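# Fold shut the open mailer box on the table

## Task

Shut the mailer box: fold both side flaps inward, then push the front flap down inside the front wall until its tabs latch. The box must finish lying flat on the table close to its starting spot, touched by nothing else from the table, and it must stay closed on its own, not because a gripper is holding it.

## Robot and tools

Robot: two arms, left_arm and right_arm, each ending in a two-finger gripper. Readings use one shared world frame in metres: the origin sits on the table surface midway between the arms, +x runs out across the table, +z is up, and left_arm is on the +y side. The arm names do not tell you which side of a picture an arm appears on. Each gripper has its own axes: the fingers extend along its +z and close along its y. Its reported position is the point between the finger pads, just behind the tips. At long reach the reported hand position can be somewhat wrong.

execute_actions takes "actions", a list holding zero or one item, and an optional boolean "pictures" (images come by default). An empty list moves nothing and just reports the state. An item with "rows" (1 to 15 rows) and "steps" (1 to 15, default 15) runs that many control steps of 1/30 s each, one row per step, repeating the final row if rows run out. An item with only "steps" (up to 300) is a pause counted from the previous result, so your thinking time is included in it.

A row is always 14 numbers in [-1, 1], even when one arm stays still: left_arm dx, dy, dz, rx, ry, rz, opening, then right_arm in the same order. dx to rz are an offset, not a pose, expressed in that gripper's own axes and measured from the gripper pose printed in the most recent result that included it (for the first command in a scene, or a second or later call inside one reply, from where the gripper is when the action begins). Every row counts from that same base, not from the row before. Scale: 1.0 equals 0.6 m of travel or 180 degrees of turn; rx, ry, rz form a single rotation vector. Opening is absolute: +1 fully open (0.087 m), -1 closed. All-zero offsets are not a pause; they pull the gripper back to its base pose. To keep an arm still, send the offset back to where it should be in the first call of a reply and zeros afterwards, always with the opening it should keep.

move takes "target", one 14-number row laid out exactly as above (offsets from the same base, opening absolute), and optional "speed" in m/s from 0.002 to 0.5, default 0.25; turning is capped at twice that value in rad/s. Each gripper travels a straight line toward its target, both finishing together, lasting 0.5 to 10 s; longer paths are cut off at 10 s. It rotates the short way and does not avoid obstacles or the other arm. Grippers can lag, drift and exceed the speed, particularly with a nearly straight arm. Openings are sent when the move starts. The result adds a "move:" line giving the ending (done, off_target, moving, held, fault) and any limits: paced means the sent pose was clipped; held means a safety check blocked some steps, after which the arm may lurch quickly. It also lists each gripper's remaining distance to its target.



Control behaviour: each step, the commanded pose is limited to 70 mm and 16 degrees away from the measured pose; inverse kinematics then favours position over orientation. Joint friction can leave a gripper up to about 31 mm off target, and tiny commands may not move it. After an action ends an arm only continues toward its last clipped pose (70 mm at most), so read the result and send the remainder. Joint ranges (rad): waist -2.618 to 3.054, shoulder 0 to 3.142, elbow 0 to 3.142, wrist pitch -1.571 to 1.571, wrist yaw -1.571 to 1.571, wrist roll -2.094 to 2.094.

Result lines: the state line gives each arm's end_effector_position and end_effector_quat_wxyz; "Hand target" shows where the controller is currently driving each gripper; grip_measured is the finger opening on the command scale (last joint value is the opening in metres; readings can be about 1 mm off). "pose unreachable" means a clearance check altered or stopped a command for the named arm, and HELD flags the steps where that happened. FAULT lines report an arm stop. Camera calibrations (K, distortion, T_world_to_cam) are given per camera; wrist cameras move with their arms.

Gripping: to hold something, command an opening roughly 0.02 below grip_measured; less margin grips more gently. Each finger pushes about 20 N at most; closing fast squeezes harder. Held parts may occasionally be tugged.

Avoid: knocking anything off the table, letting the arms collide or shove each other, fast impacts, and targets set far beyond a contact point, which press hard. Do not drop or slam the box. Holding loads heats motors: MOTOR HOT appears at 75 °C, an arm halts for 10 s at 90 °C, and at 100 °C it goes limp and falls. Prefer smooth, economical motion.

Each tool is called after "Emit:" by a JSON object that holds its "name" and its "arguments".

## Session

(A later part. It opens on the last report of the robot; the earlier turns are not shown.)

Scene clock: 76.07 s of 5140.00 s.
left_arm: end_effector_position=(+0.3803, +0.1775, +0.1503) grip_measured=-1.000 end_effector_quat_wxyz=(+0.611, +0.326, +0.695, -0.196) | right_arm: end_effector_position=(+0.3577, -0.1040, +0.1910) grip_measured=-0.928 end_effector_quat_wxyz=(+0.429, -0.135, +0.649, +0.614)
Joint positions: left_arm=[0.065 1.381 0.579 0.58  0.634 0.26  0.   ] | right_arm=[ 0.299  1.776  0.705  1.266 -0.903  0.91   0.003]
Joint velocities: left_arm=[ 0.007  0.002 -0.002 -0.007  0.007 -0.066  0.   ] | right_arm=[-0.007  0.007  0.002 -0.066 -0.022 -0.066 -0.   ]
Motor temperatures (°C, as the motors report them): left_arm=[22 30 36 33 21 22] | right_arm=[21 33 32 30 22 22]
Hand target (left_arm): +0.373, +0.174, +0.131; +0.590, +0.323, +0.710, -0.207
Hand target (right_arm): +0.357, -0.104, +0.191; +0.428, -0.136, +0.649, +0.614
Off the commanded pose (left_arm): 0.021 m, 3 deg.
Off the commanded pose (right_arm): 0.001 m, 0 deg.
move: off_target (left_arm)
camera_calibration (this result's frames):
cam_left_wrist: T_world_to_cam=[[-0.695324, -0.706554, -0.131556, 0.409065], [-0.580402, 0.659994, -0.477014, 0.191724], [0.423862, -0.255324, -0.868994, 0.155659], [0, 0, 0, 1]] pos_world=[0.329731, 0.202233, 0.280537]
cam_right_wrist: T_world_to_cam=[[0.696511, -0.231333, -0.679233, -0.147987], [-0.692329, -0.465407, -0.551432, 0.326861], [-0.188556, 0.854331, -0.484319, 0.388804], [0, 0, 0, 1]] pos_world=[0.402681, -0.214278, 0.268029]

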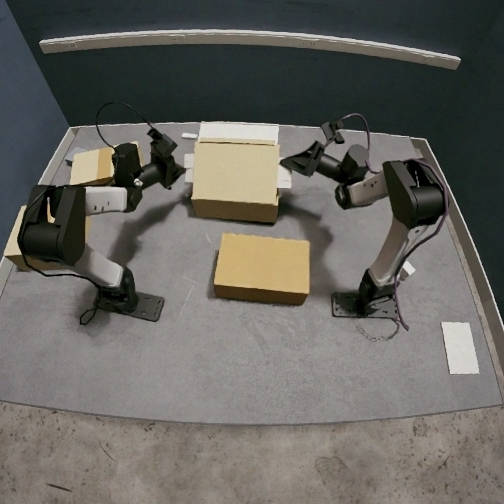

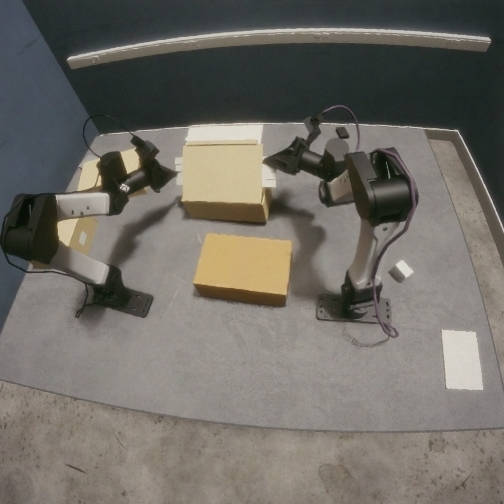

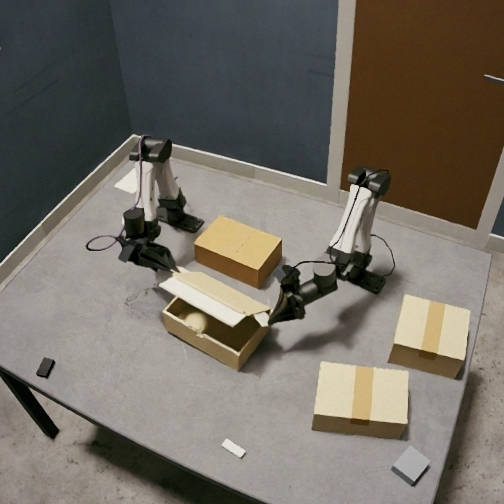

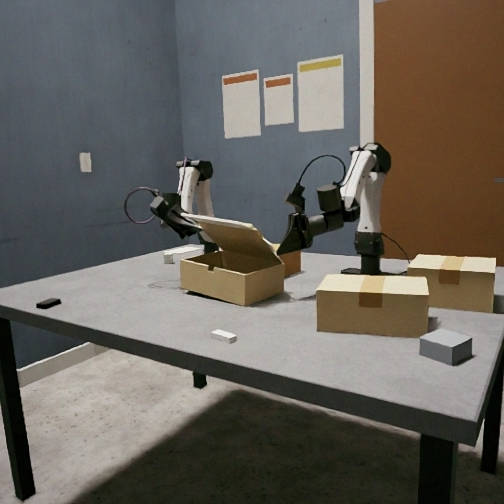

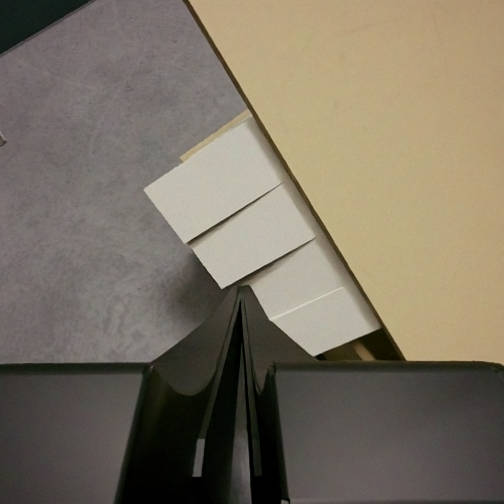

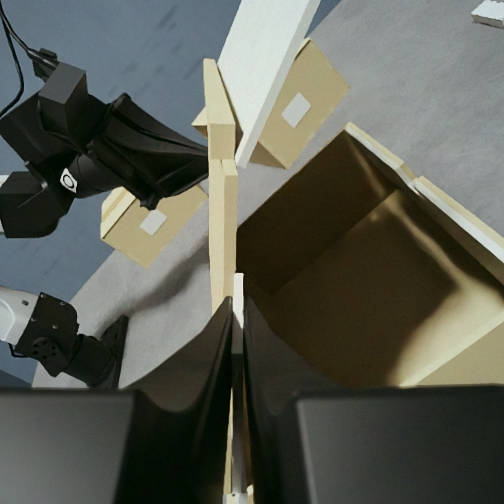

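Emit:
{"name": "move", "arguments": {"target": [-0.025,-0.095,0.09,0,0,0,-1,0,0,0,0,0,0,-0.95], "speed": 0.05}}

Emit:
{"name": "zoom_image", "arguments": {"camera": "cam_low", "region": [150,170,330,320]}}

Scene clock: 80.23 s of 5140.00 s.
left_arm: end_effector_position=(+0.3916, +0.1316, +0.1463) grip_measured=-1.000 end_effector_quat_wxyz=(+0.619, +0.290, +0.715, -0.146) | right_arm: end_effector_position=(+0.3699, -0.1159, +0.1919) grip_measured=-0.928 end_effector_quat_wxyz=(+0.446, -0.115, +0.652, +0.603)
Joint positions: left_arm=[-0.177  1.444  0.614  0.63   0.268  0.207  0.   ] | right_arm=[ 0.269  1.776  0.705  1.266 -0.874  0.91   0.003]
Joint velocities: left_arm=[-0.012  0.007  0.002  0.007  0.007 -0.095  0.   ] | right_arm=[ 0.012 -0.007  0.007 -0.022 -0.051 -0.11   0.   ]
Motor temperatures (°C, as the motors report them): left_arm=[22 30 36 33 21 22] | right_arm=[21 33 32 30 22 22]
Hand target (left_arm): +0.379, +0.099, +0.149; +0.610, +0.323, +0.696, -0.198
Hand target (right_arm): +0.358, -0.104, +0.191; +0.429, -0.135, +0.649, +0.613
Off the commanded pose (left_arm): 0.036 m, 7 deg.
Off the commanded pose (right_arm): 0.017 m, 3 deg.
move: off_target (left_arm, right_arm)
camera_calibration (this result's frames):
cam_left_wrist: T_world_to_cam=[[-0.600389, -0.784287, -0.156295, 0.360647], [-0.657574, 0.595385, -0.461643, 0.263183], [0.455116, -0.17439, -0.873188, 0.113407], [0, 0, 0, 1]] pos_world=[0.337978, 0.145933, 0.276889]
cam_right_wrist: T_world_to_cam=[[0.681302, -0.267299, -0.681453, -0.156758], [-0.71854, -0.421931, -0.552878, 0.345235], [-0.139742, 0.866328, -0.479528, 0.384108], [0, 0, 0, 1]] pos_world=[0.408541, -0.228999, 0.26824]

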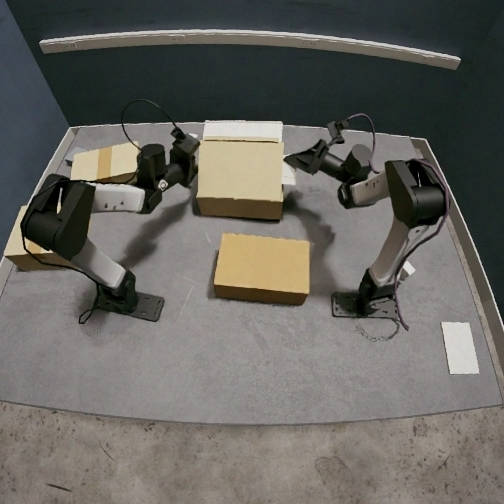

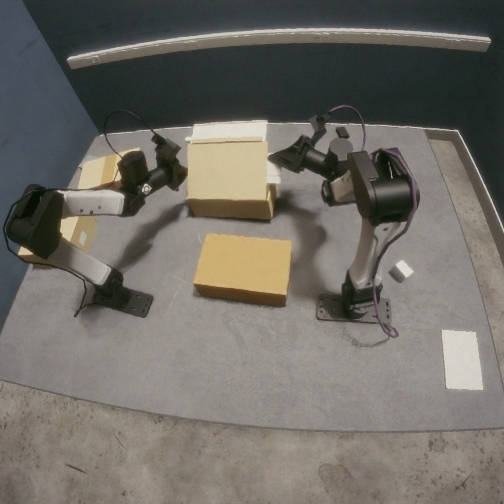

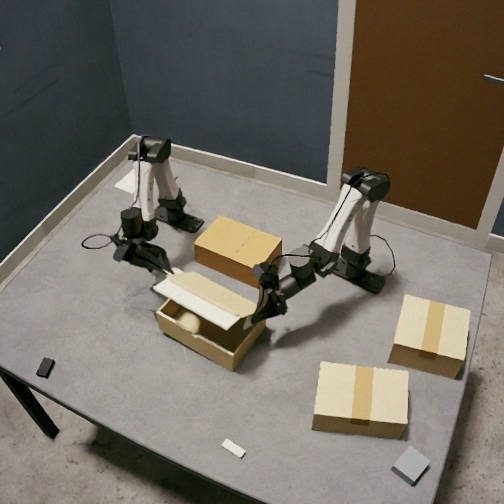

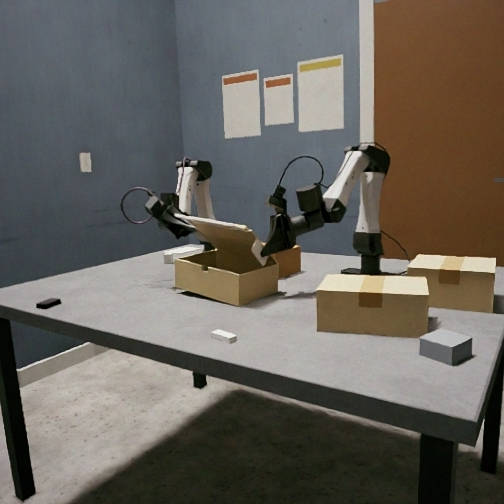

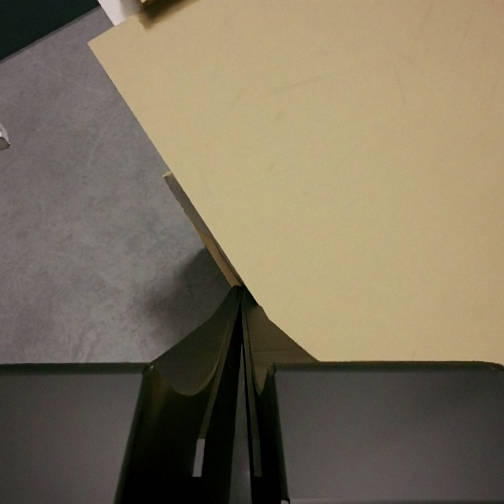

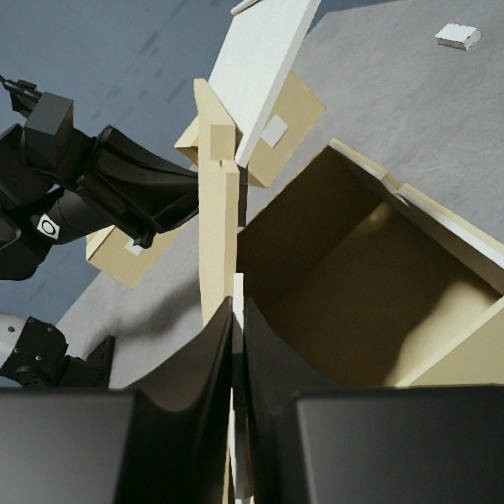

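Region (150, 170, 330, 320) of cam_low's 504x504 image, scaled by 2.800, with more detail than that image has.

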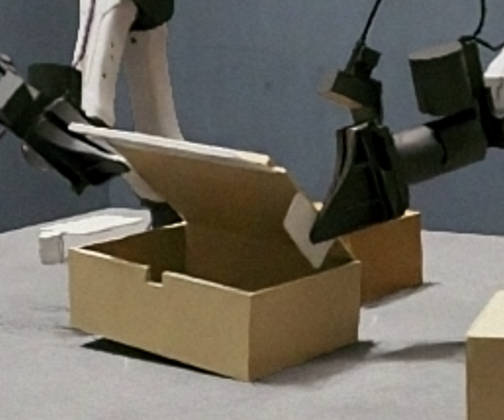

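Emit:
{"name": "move", "arguments": {"target": [0.005,0.073,0.03,0.135,-0.02,0.026,-1,0,0,0,0,0,0,-0.95], "speed": 0.1}}

Emit:
{"name": "move", "arguments": {"target": [-0.024,-0.05,0.095,0,0,0,-1,0,0,0,0,0,0,-0.95], "speed": 0.05}}

Emit:
{"name": "zoom_image", "arguments": {"camera": "cam_low", "region": [150,170,330,320]}}

Scene clock: 86.60 s of 5140.00 s.
left_arm: end_effector_position=(+0.4297, +0.1556, +0.1516) grip_measured=-1.000 end_effector_quat_wxyz=(+0.583, +0.441, +0.627, -0.270) | right_arm: end_effector_position=(+0.3703, -0.1166, +0.1919) grip_measured=-0.928 end_effector_quat_wxyz=(+0.447, -0.114, +0.652, +0.602)
Joint positions: left_arm=[0.118 1.697 0.917 0.464 0.974 0.444 0.   ] | right_arm=[ 0.267  1.776  0.705  1.266 -0.874  0.91   0.003]
Joint velocities: left_arm=[ 0.002  0.007 -0.007 -0.022 -0.007 -0.007  0.   ] | right_arm=[-0.017 -0.002 -0.002  0.051  0.051  0.007 -0.   ]
Motor temperatures (°C, as the motors report them): left_arm=[22 30 36 34 22 22] | right_arm=[21 33 31 30 22 22]
Hand target (left_arm): +0.431, +0.158, +0.145; +0.573, +0.439, +0.635, -0.275
Hand target (right_arm): +0.370, -0.116, +0.192; +0.446, -0.115, +0.652, +0.603
Off the commanded pose (left_arm): 0.006 m, 2 deg.
Off the commanded pose (right_arm): 0.001 m, 0 deg.
After step 90, 0.70 s passed at rest.
move: done
camera_calibration (this result's frames):
cam_left_wrist: T_world_to_cam=[[-0.869773, -0.458555, -0.18227, 0.472188], [-0.330916, 0.816039, -0.473894, 0.103529], [0.366046, -0.351864, -0.861512, 0.169023], [0, 0, 0, 1]] pos_world=[0.383086, 0.191513, 0.280743]
cam_right_wrist: T_world_to_cam=[[0.680791, -0.268598, -0.681453, -0.15722], [-0.719343, -0.42056, -0.552878, 0.345732], [-0.13809, 0.866593, -0.479528, 0.38419], [0, 0, 0, 1]] pos_world=[0.408786, -0.229764, 0.26824]

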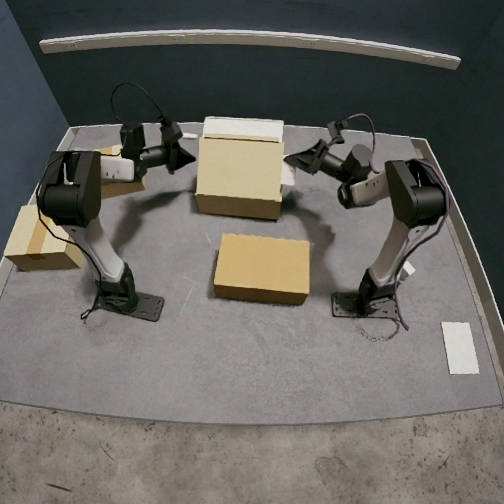

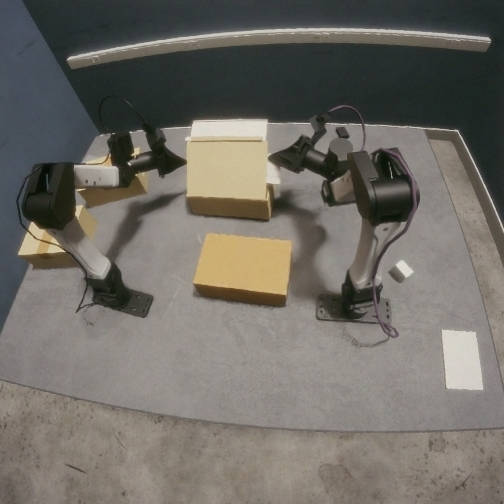

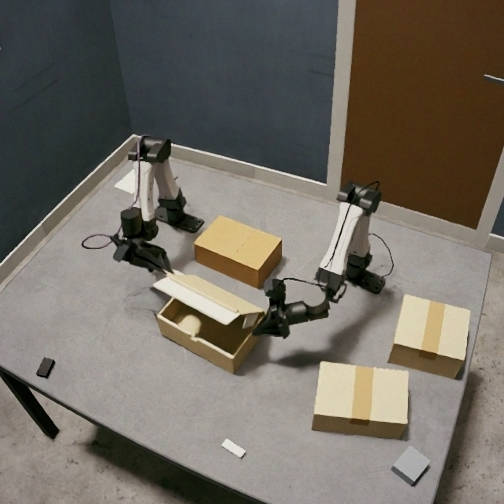

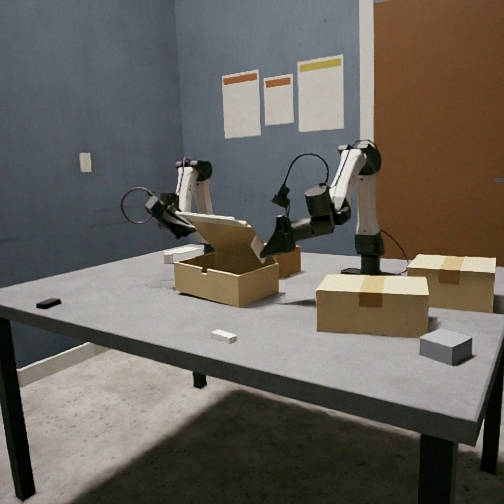

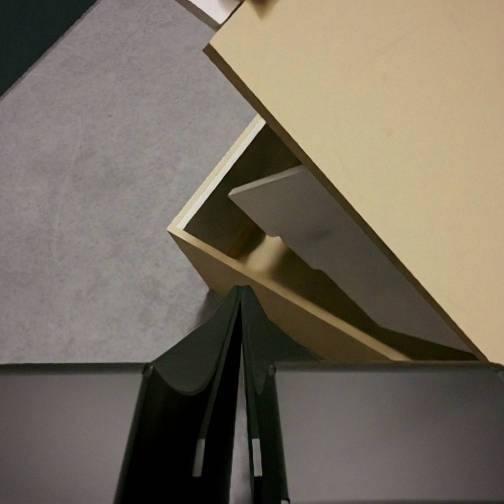

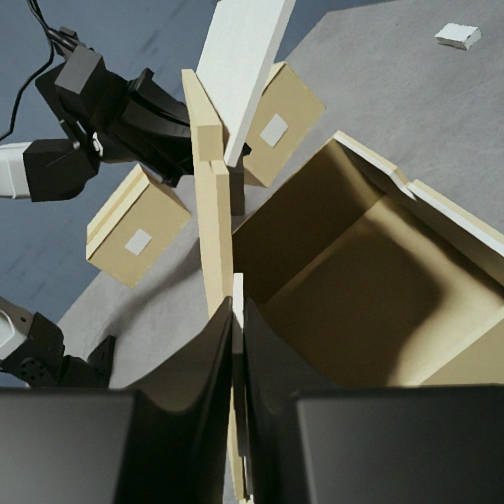

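Scene clock: 88.30 s of 5140.00 s.
left_arm: end_effector_position=(+0.4394, +0.1130, +0.1509) grip_measured=-1.000 end_effector_quat_wxyz=(+0.591, +0.421, +0.643, -0.243) | right_arm: end_effector_position=(+0.3768, -0.1240, +0.1922) grip_measured=-0.928 end_effector_quat_wxyz=(+0.456, -0.103, +0.653, +0.596)
Joint positions: left_arm=[-0.03   1.72   0.925  0.541  0.757  0.366  0.   ] | right_arm=[ 0.249  1.776  0.705  1.266 -0.863  0.91   0.003]
Joint velocities: left_arm=[ 0.002  0.012  0.002 -0.051 -0.037 -0.007  0.   ] | right_arm=[ 0.002 -0.022 -0.017  0.037  0.007 -0.022  0.   ]
Motor temperatures (°C, as the motors report them): left_arm=[22 31 36 34 22 22] | right_arm=[21 33 31 30 22 22]
Hand target (left_arm): +0.430, +0.090, +0.151; +0.583, +0.440, +0.626, -0.272
Hand target (right_arm): +0.370, -0.117, +0.192; +0.446, -0.114, +0.652, +0.602
Off the commanded pose (left_arm): 0.025 m, 4 deg.
Off the commanded pose (right_arm): 0.010 m, 2 deg.
move: off_target (left_arm)
camera_calibration (this result's frames):
cam_left_wrist: T_world_to_cam=[[-0.831793, -0.520921, -0.191733, 0.452729], [-0.390126, 0.794334, -0.465655, 0.168399], [0.39487, -0.312529, -0.863947, 0.133072], [0, 0, 0, 1]] pos_world=[0.389728, 0.14366, 0.280186]
cam_right_wrist: T_world_to_cam=[[0.672036, -0.287562, -0.682404, -0.162234], [-0.732001, -0.397335, -0.553444, 0.355164], [-0.111994, 0.871455, -0.477519, 0.382118], [0, 0, 0, 1]] pos_world=[0.411802, -0.238532, 0.268323]

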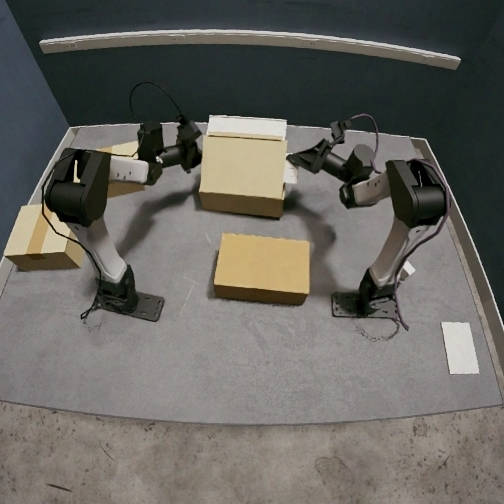

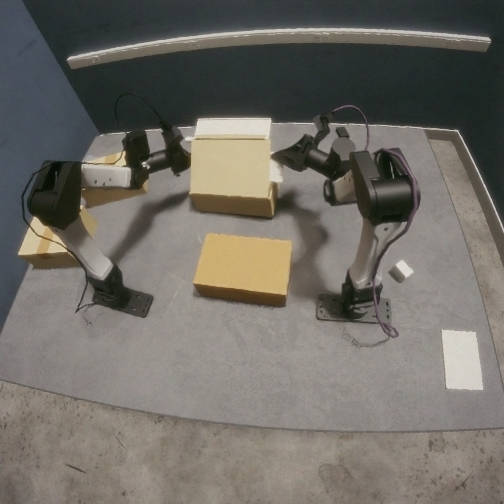

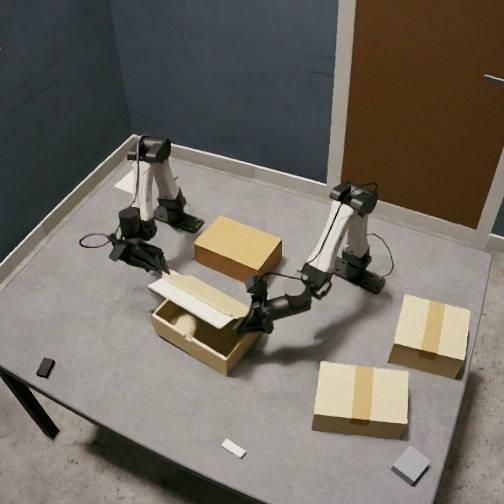

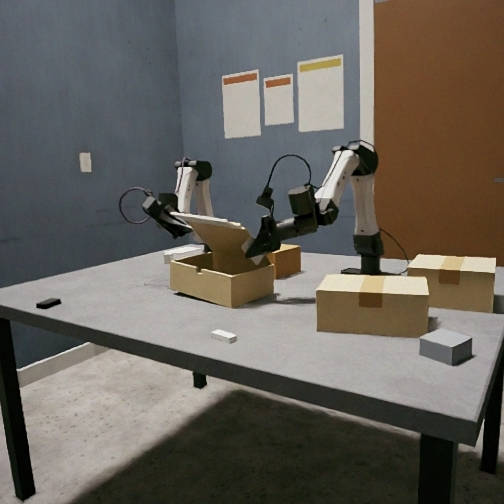

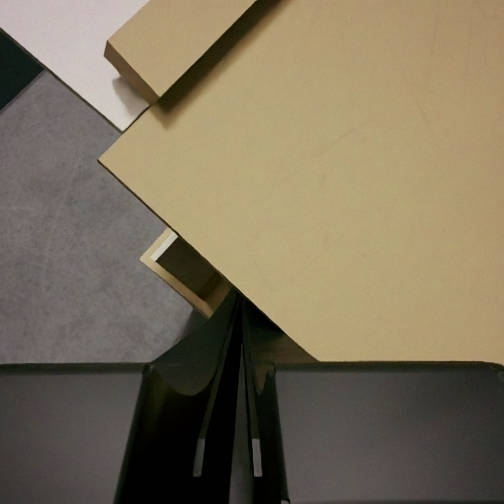

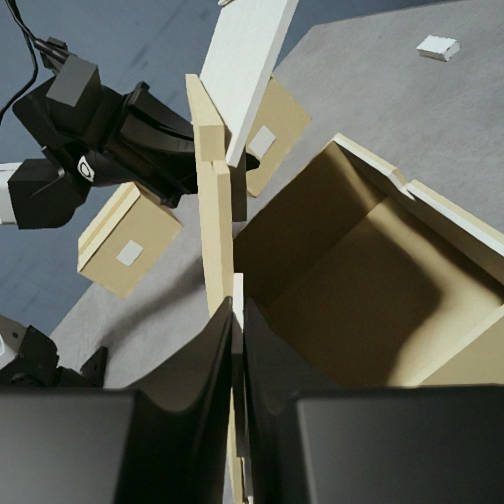

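Region (150, 170, 330, 320) of cam_low's 504x504 image, scaled by 2.800, with more detail than that image has.

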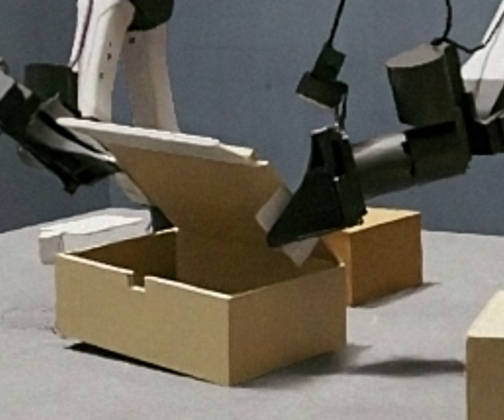

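Emit:
{"name": "move", "arguments": {"target": [-0.03,0,0,0,0,0,-1,0.02,-0.13,-0.01,0,0,0,1], "speed": 0.05}}

Emit:
{"name": "zoom_image", "arguments": {"camera": "cam_low", "region": [150,170,330,320]}}

Scene clock: 92.40 s of 5140.00 s.
left_arm: end_effector_position=(+0.4400, +0.1130, +0.1637) grip_measured=-1.000 end_effector_quat_wxyz=(+0.594, +0.420, +0.643, -0.240) | right_arm: end_effector_position=(+0.4151, -0.1431, +0.1285) grip_measured=+1.000 end_effector_quat_wxyz=(+0.451, -0.098, +0.659, +0.595)
Joint positions: left_arm=[-0.032  1.693  0.948  0.499  0.747  0.365  0.   ] | right_arm=[ 0.174  2.093  0.807  1.476 -0.933  0.928  0.087]
Joint velocities: left_arm=[-0.007  0.007  0.022  0.066  0.037 -0.022  0.   ] | right_arm=[ 0.022 -0.002  0.002  0.037 -0.066  0.022  0.   ]
Motor temperatures (°C, as the motors report them): left_arm=[22 31 37 34 22 22] | right_arm=[21 33 31 30 22 22]
Hand target (left_arm): +0.439, +0.109, +0.168; +0.591, +0.421, +0.643, -0.244
Hand target (right_arm): +0.420, -0.145, +0.130; +0.456, -0.103, +0.653, +0.596
Off the commanded pose (left_arm): 0.007 m, 1 deg.
Off the commanded pose (right_arm): 0.006 m, 1 deg.
move: done
camera_calibration (this result's frames):
cam_left_wrist: T_world_to_cam=[[-0.826924, -0.526422, -0.197677, 0.455211], [-0.392217, 0.791877, -0.468078, 0.176193], [0.402943, -0.309533, -0.861294, 0.139584], [0, 0, 0, 1]] pos_world=[0.389287, 0.143316, 0.292679]
cam_right_wrist: T_world_to_cam=[[0.658954, -0.293748, -0.692454, -0.231184], [-0.742955, -0.397943, -0.538199, 0.342877], [-0.117462, 0.869111, -0.480468, 0.374868], [0, 0, 0, 1]] pos_world=[0.451115, -0.257266, 0.204564]

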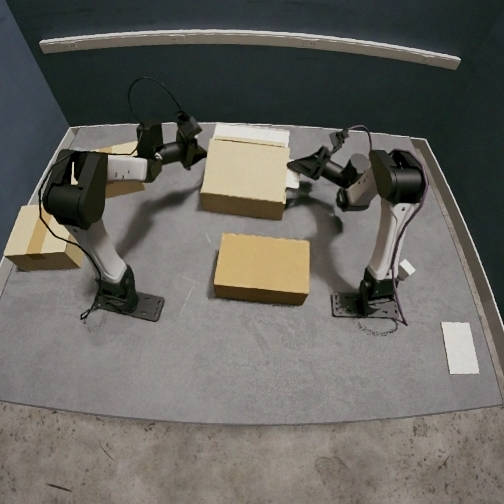

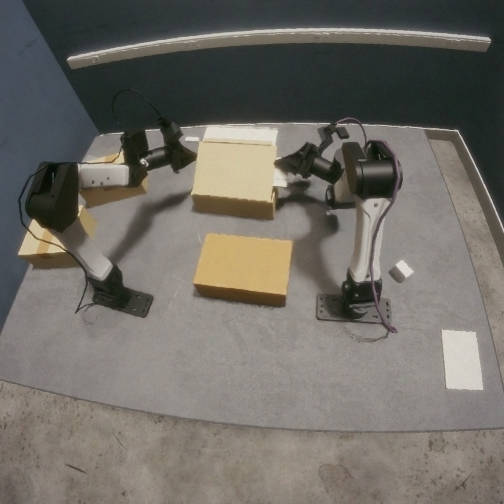

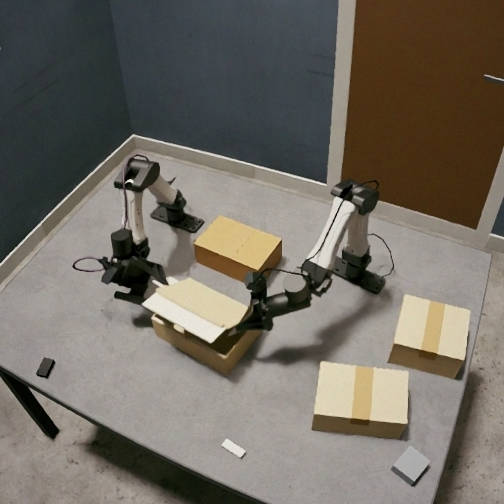

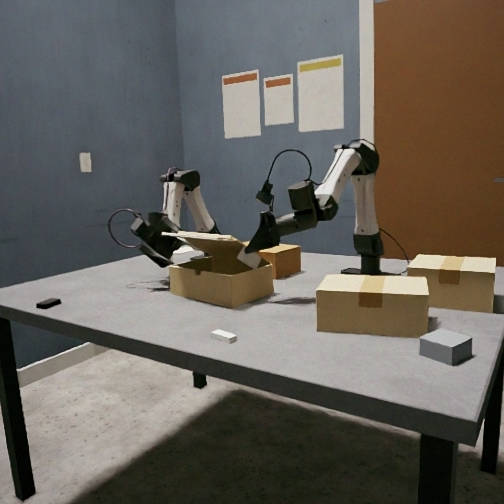

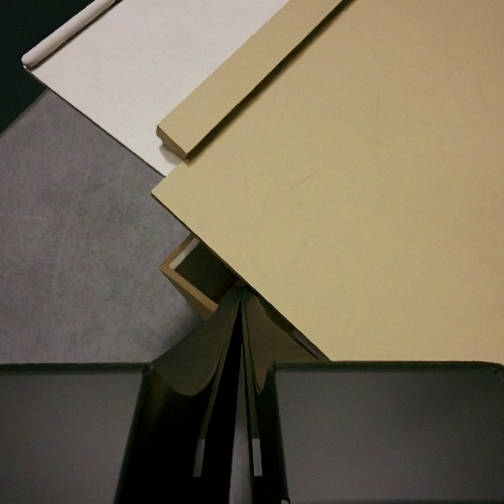

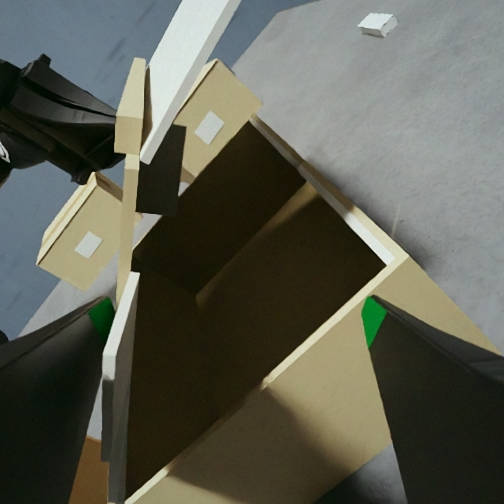

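Region (150, 170, 330, 320) of cam_low's 504x504 image, scaled by 2.800, with more detail than that image has.

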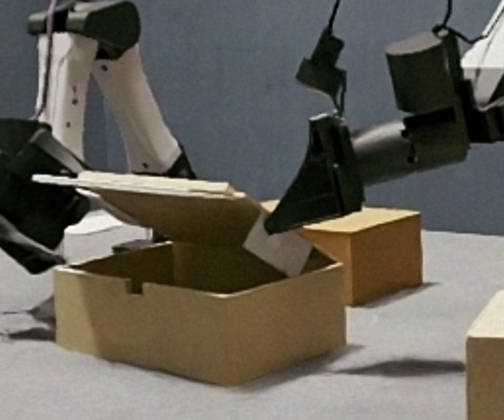

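Emit:
{"name": "execute_actions", "arguments": {"actions": []}}

Scene clock: 99.83 s of 5140.00 s.
left_arm: end_effector_position=(+0.4401, +0.1130, +0.1643) grip_measured=-1.000 end_effector_quat_wxyz=(+0.594, +0.420, +0.642, -0.240) | right_arm: end_effector_position=(+0.4149, -0.1430, +0.1290) grip_measured=+1.000 end_effector_quat_wxyz=(+0.451, -0.100, +0.658, +0.595)
Joint positions: left_arm=[-0.032  1.692  0.948  0.498  0.747  0.365  0.   ] | right_arm=[ 0.174  2.093  0.807  1.479 -0.934  0.928  0.087]
Joint velocities: left_arm=[ 0.002  0.002 -0.017 -0.022 -0.125 -0.051  0.   ] | right_arm=[-0.002 -0.002  0.007 -0.037  0.007 -0.066  0.   ]
Motor temperatures (°C, as the motors report them): left_arm=[22 33 37 33 21 22] | right_arm=[21 34 32 31 22 22]
Hand target (left_arm): +0.439, +0.109, +0.168; +0.591, +0.421, +0.643, -0.244
Hand target (right_arm): +0.420, -0.145, +0.130; +0.456, -0.103, +0.653, +0.596
Off the commanded pose (left_arm): 0.006 m, 1 deg.
Off the commanded pose (right_arm): 0.006 m, 1 deg.
Steps of this call (steps 1 to 90: nothing new was sent; then 4.43 s passed at rest). Readings (end_effector_position):
1: left_arm (+0.4401, +0.1130, +0.1640) | right_arm (+0.4151, -0.1431, +0.1286)
2: left_arm (+0.4401, +0.1130, +0.1640) | right_arm (+0.4150, -0.1431, +0.1287)
4: left_arm (+0.4400, +0.1130, +0.1641) | right_arm (+0.4150, -0.1430, +0.1289)
8: left_arm (+0.4401, +0.1130, +0.1643) | right_arm (+0.4150, -0.1430, +0.1289)
90: the state above
camera_calibration (this result's frames):
cam_left_wrist: T_world_to_cam=[[-0.826702, -0.526467, -0.198485, 0.45543], [-0.391691, 0.79177, -0.468698, 0.176398], [0.403908, -0.309728, -0.860771, 0.13956], [0, 0, 0, 1]] pos_world=[0.389229, 0.143328, 0.293202]
cam_right_wrist: T_world_to_cam=[[0.66144, -0.292697, -0.690526, -0.231803], [-0.740818, -0.398589, -0.540661, 0.342353], [-0.116987, 0.869169, -0.480478, 0.374838], [0, 0, 0, 1]] pos_world=[0.450795, -0.257187, 0.205132]

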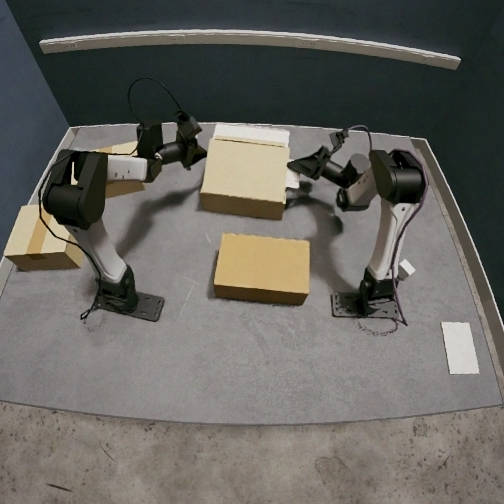

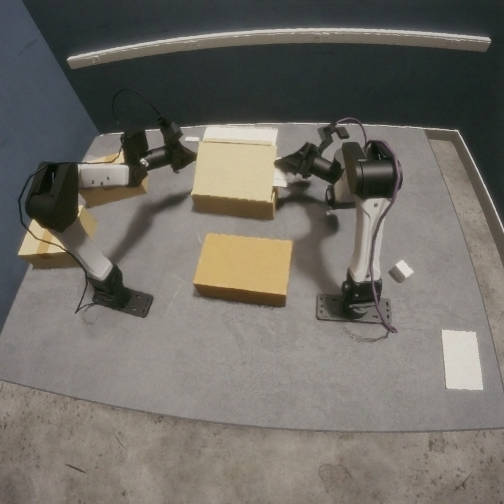

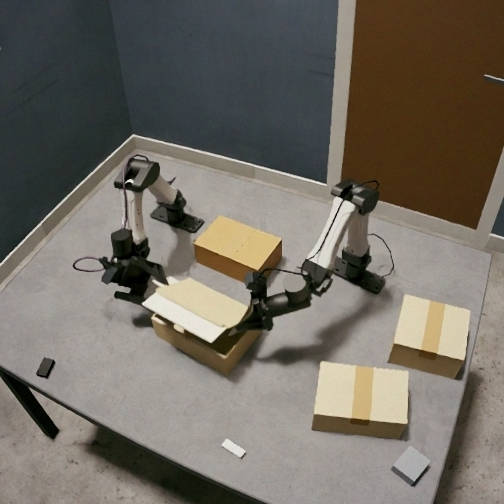

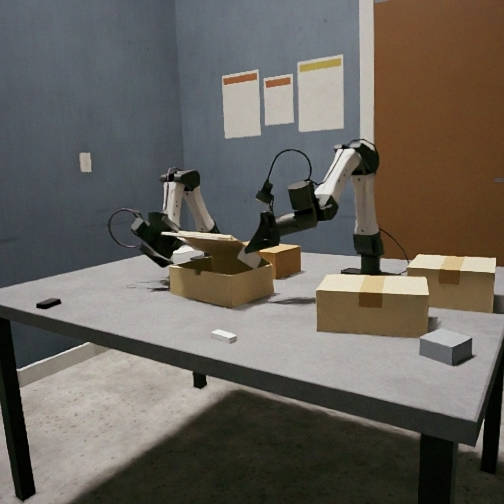

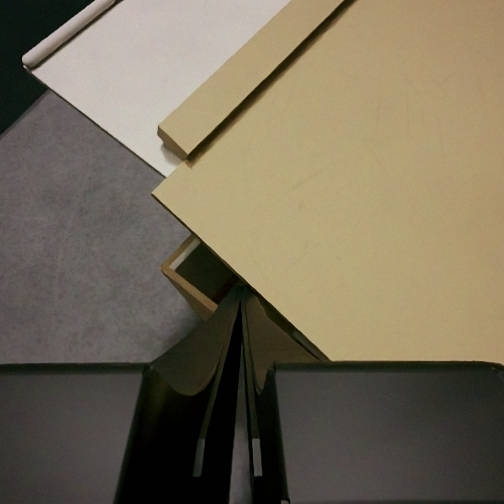

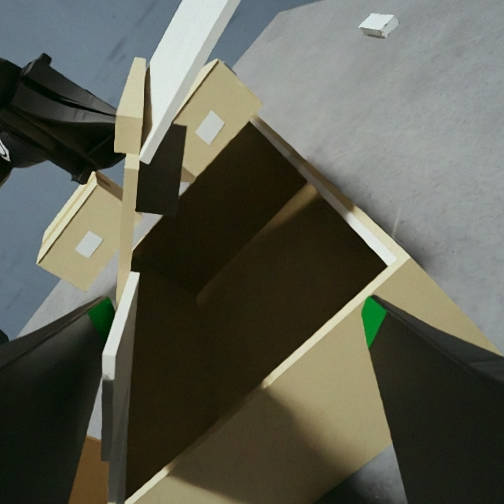

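Emit:
{"name": "move", "arguments": {"target": [-0.023,-0.025,0.1,0,0,0,-1, 0,0,0,0,0,0,1], "speed": 0.1}}

Scene clock: 104.77 s of 5140.00 s.
left_arm: end_effector_position=(+0.4673, +0.0697, +0.1719) grip_measured=-1.000 end_effector_quat_wxyz=(+0.608, +0.409, +0.645, -0.219) | right_arm: end_effector_position=(+0.4176, -0.1456, +0.1318) grip_measured=+1.000 end_effector_quat_wxyz=(+0.461, -0.098, +0.654, +0.592)
Joint positions: left_arm=[-0.149  1.795  1.081  0.514  0.585  0.331  0.   ] | right_arm=[ 0.169  2.093  0.807  1.495 -0.924  0.928  0.087]
Joint velocities: left_arm=[-0.007  0.007 -0.022  0.022 -0.051 -0.066  0.   ] | right_arm=[ 0.002 -0.002 -0.007 -0.066 -0.022  0.007  0.   ]
Motor temperatures (°C, as the motors report them): left_arm=[22 34 37 33 21 22] | right_arm=[21 34 32 31 22 22]
Hand target (left_arm): +0.461, +0.054, +0.164; +0.595, +0.419, +0.642, -0.241
Hand target (right_arm): +0.415, -0.143, +0.129; +0.451, -0.100, +0.658, +0.595
Off the commanded pose (left_arm): 0.020 m, 3 deg.
Off the commanded pose (right_arm): 0.005 m, 1 deg.
After step 90, 0.90 s passed at rest.
move: off_target (left_arm)
camera_calibration (this result's frames):
cam_left_wrist: T_world_to_cam=[[-0.795434, -0.564042, -0.221679, 0.448584], [-0.416263, 0.774335, -0.476583, 0.238993], [0.440467, -0.286813, -0.850722, 0.101307], [0, 0, 0, 1]] pos_world=[0.41168, 0.0970165, 0.299526]
cam_right_wrist: T_world_to_cam=[[0.667704, -0.299904, -0.681344, -0.23728], [-0.738161, -0.38523, -0.553819, 0.347367], [-0.0963821, 0.872729, -0.478597, 0.370456], [0, 0, 0, 1]] pos_world=[0.450551, -0.260652, 0.208008]

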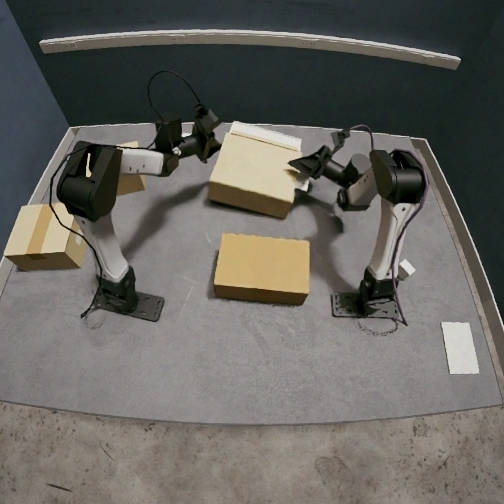

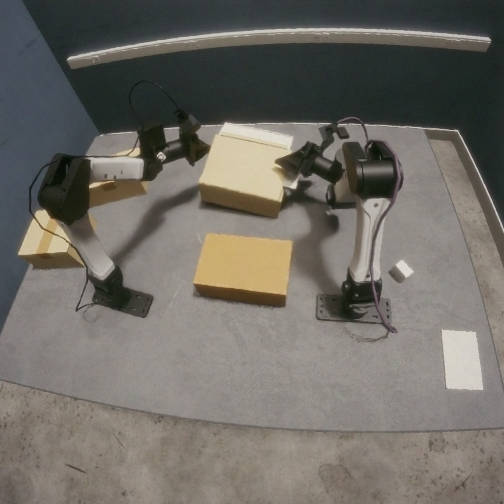

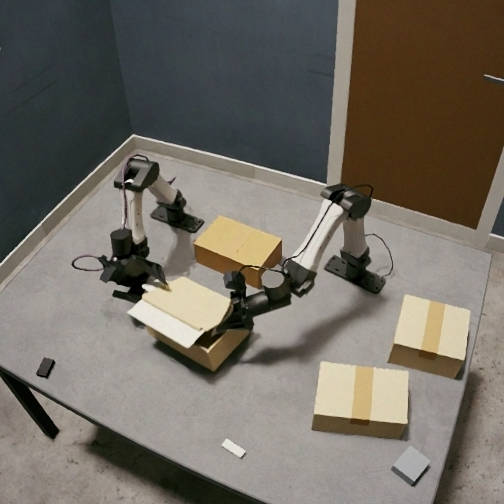

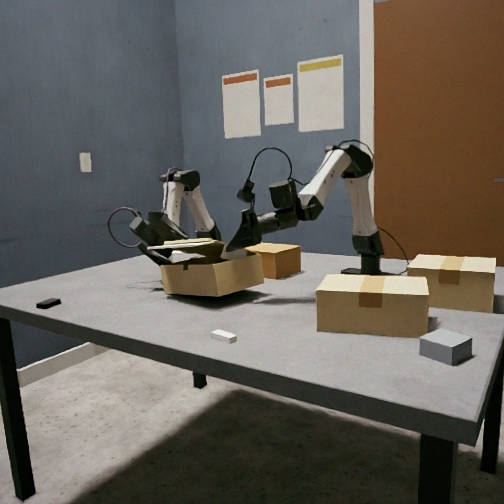

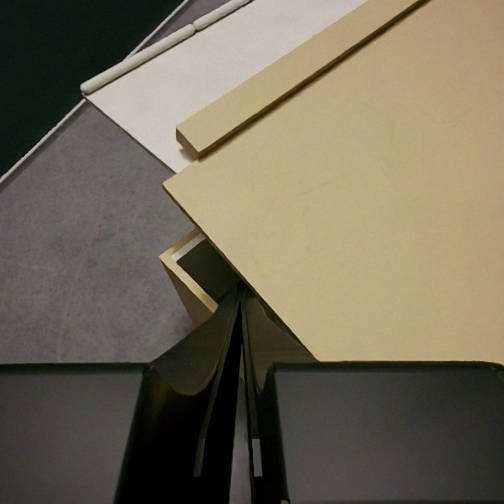

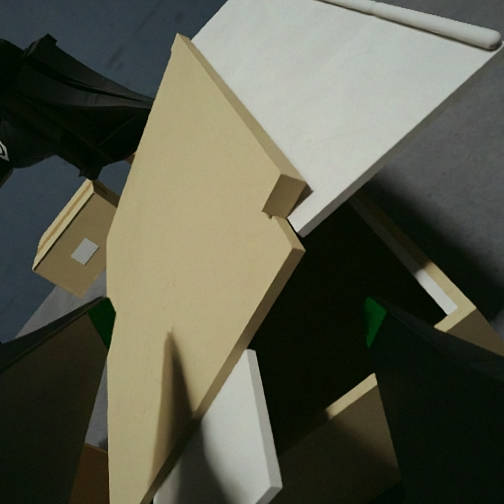

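Emit:
{"name": "move", "arguments": {"target": [0,0,-0.15,0,0,0,-1, 0,0,-0.15,0,0,0,1], "speed": 0.15}}

Scene clock: 107.80 s of 5140.00 s.
left_arm: end_effector_position=(+0.4191, +0.1360, +0.2020) grip_measured=-1.000 end_effector_quat_wxyz=(+0.623, +0.411, +0.630, -0.212) | right_arm: end_effector_position=(+0.3867, -0.2221, +0.1286) grip_measured=+1.000 end_effector_quat_wxyz=(+0.469, -0.097, +0.666, +0.572)
Joint positions: left_arm=[0.005 1.514 0.873 0.46  0.735 0.372 0.   ] | right_arm=[-0.052  1.999  0.644  1.57  -1.116  0.933  0.087]
Joint velocities: left_arm=[-0.002  0.002 -0.012 -0.022  0.037  0.007  0.   ] | right_arm=[ 0.002  0.007 -0.002 -0.022  0.022 -0.066  0.   ]
Motor temperatures (°C, as the motors report them): left_arm=[22 34 37 33 21 22] | right_arm=[21 34 31 30 22 22]
Hand target (left_arm): +0.413, +0.139, +0.188; +0.607, +0.410, +0.645, -0.218
Hand target (right_arm): +0.374, -0.222, +0.120; +0.451, -0.099, +0.673, +0.578
Off the commanded pose (left_arm): 0.017 m, 3 deg.
Off the commanded pose (right_arm): 0.015 m, 3 deg.
joint sent to its limit (right arm) — the command would take joint 4 (wrist pitch) past its upper limit, so that joint was sent only as far as its limit.
move: off_target (left_arm, right_arm)
camera_calibration (this result's frames):
cam_left_wrist: T_world_to_cam=[[-0.784575, -0.566381, -0.252297, 0.456291], [-0.395394, 0.770465, -0.500047, 0.178409], [0.477603, -0.292568, -0.828432, 0.147819], [0, 0, 0, 1]] pos_world=[0.357938, 0.164224, 0.326791]
cam_right_wrist: T_world_to_cam=[[0.657752, -0.347606, -0.668231, -0.250201], [-0.750238, -0.381396, -0.540075, 0.297183], [-0.067127, 0.856567, -0.511651, 0.422051], [0, 0, 0, 1]] pos_world=[0.415859, -0.335142, 0.209252]

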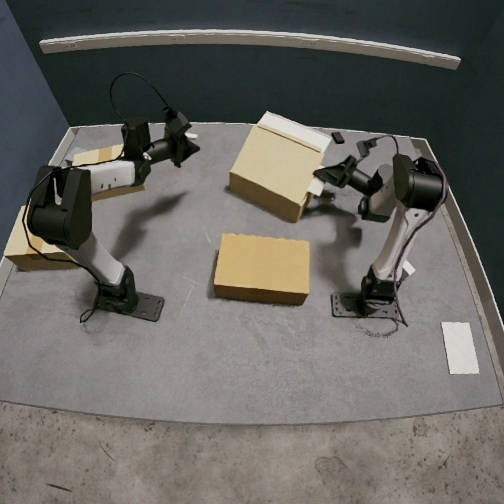

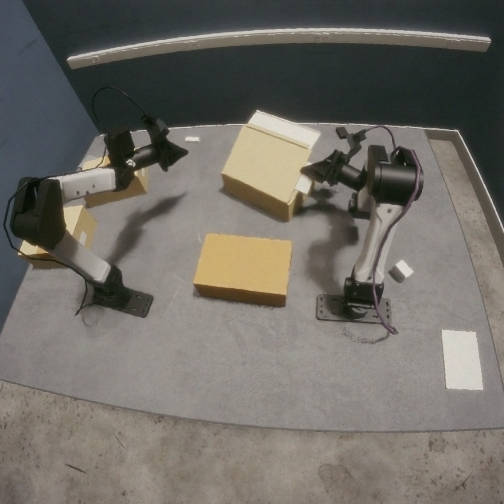

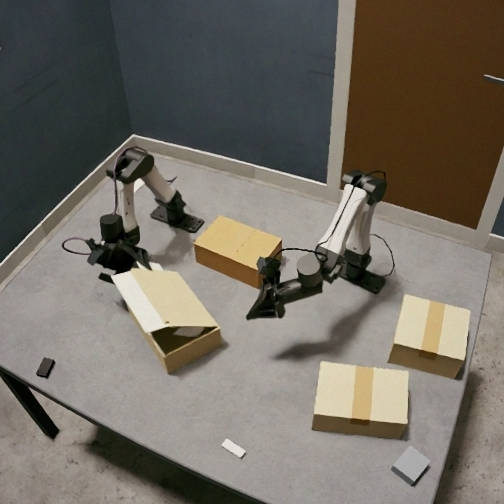

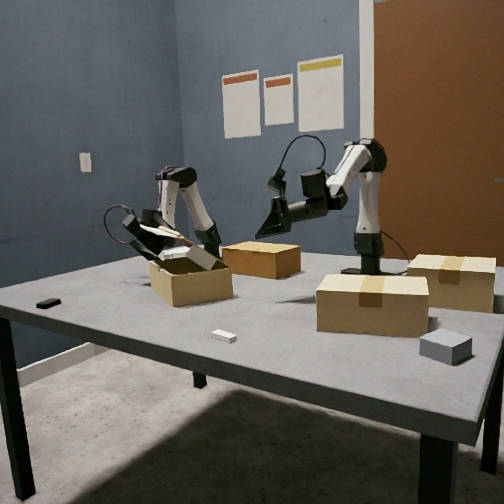

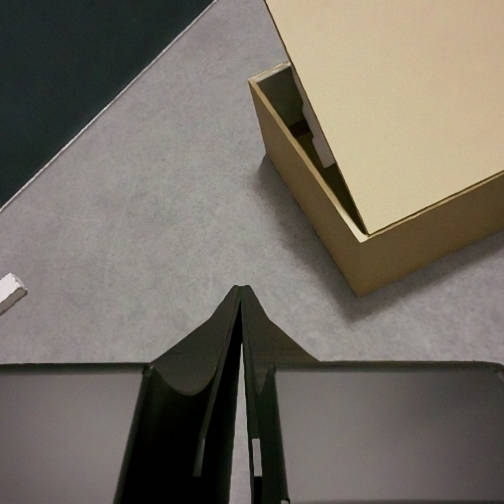

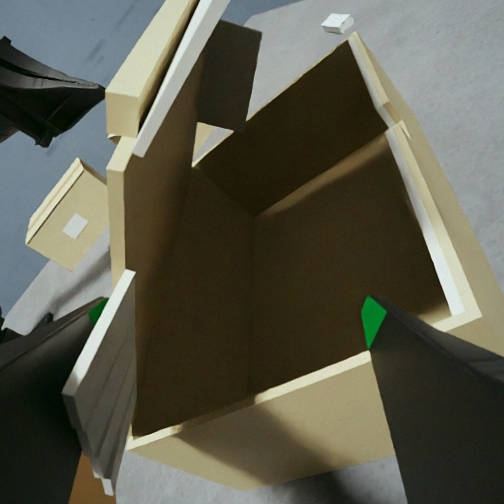

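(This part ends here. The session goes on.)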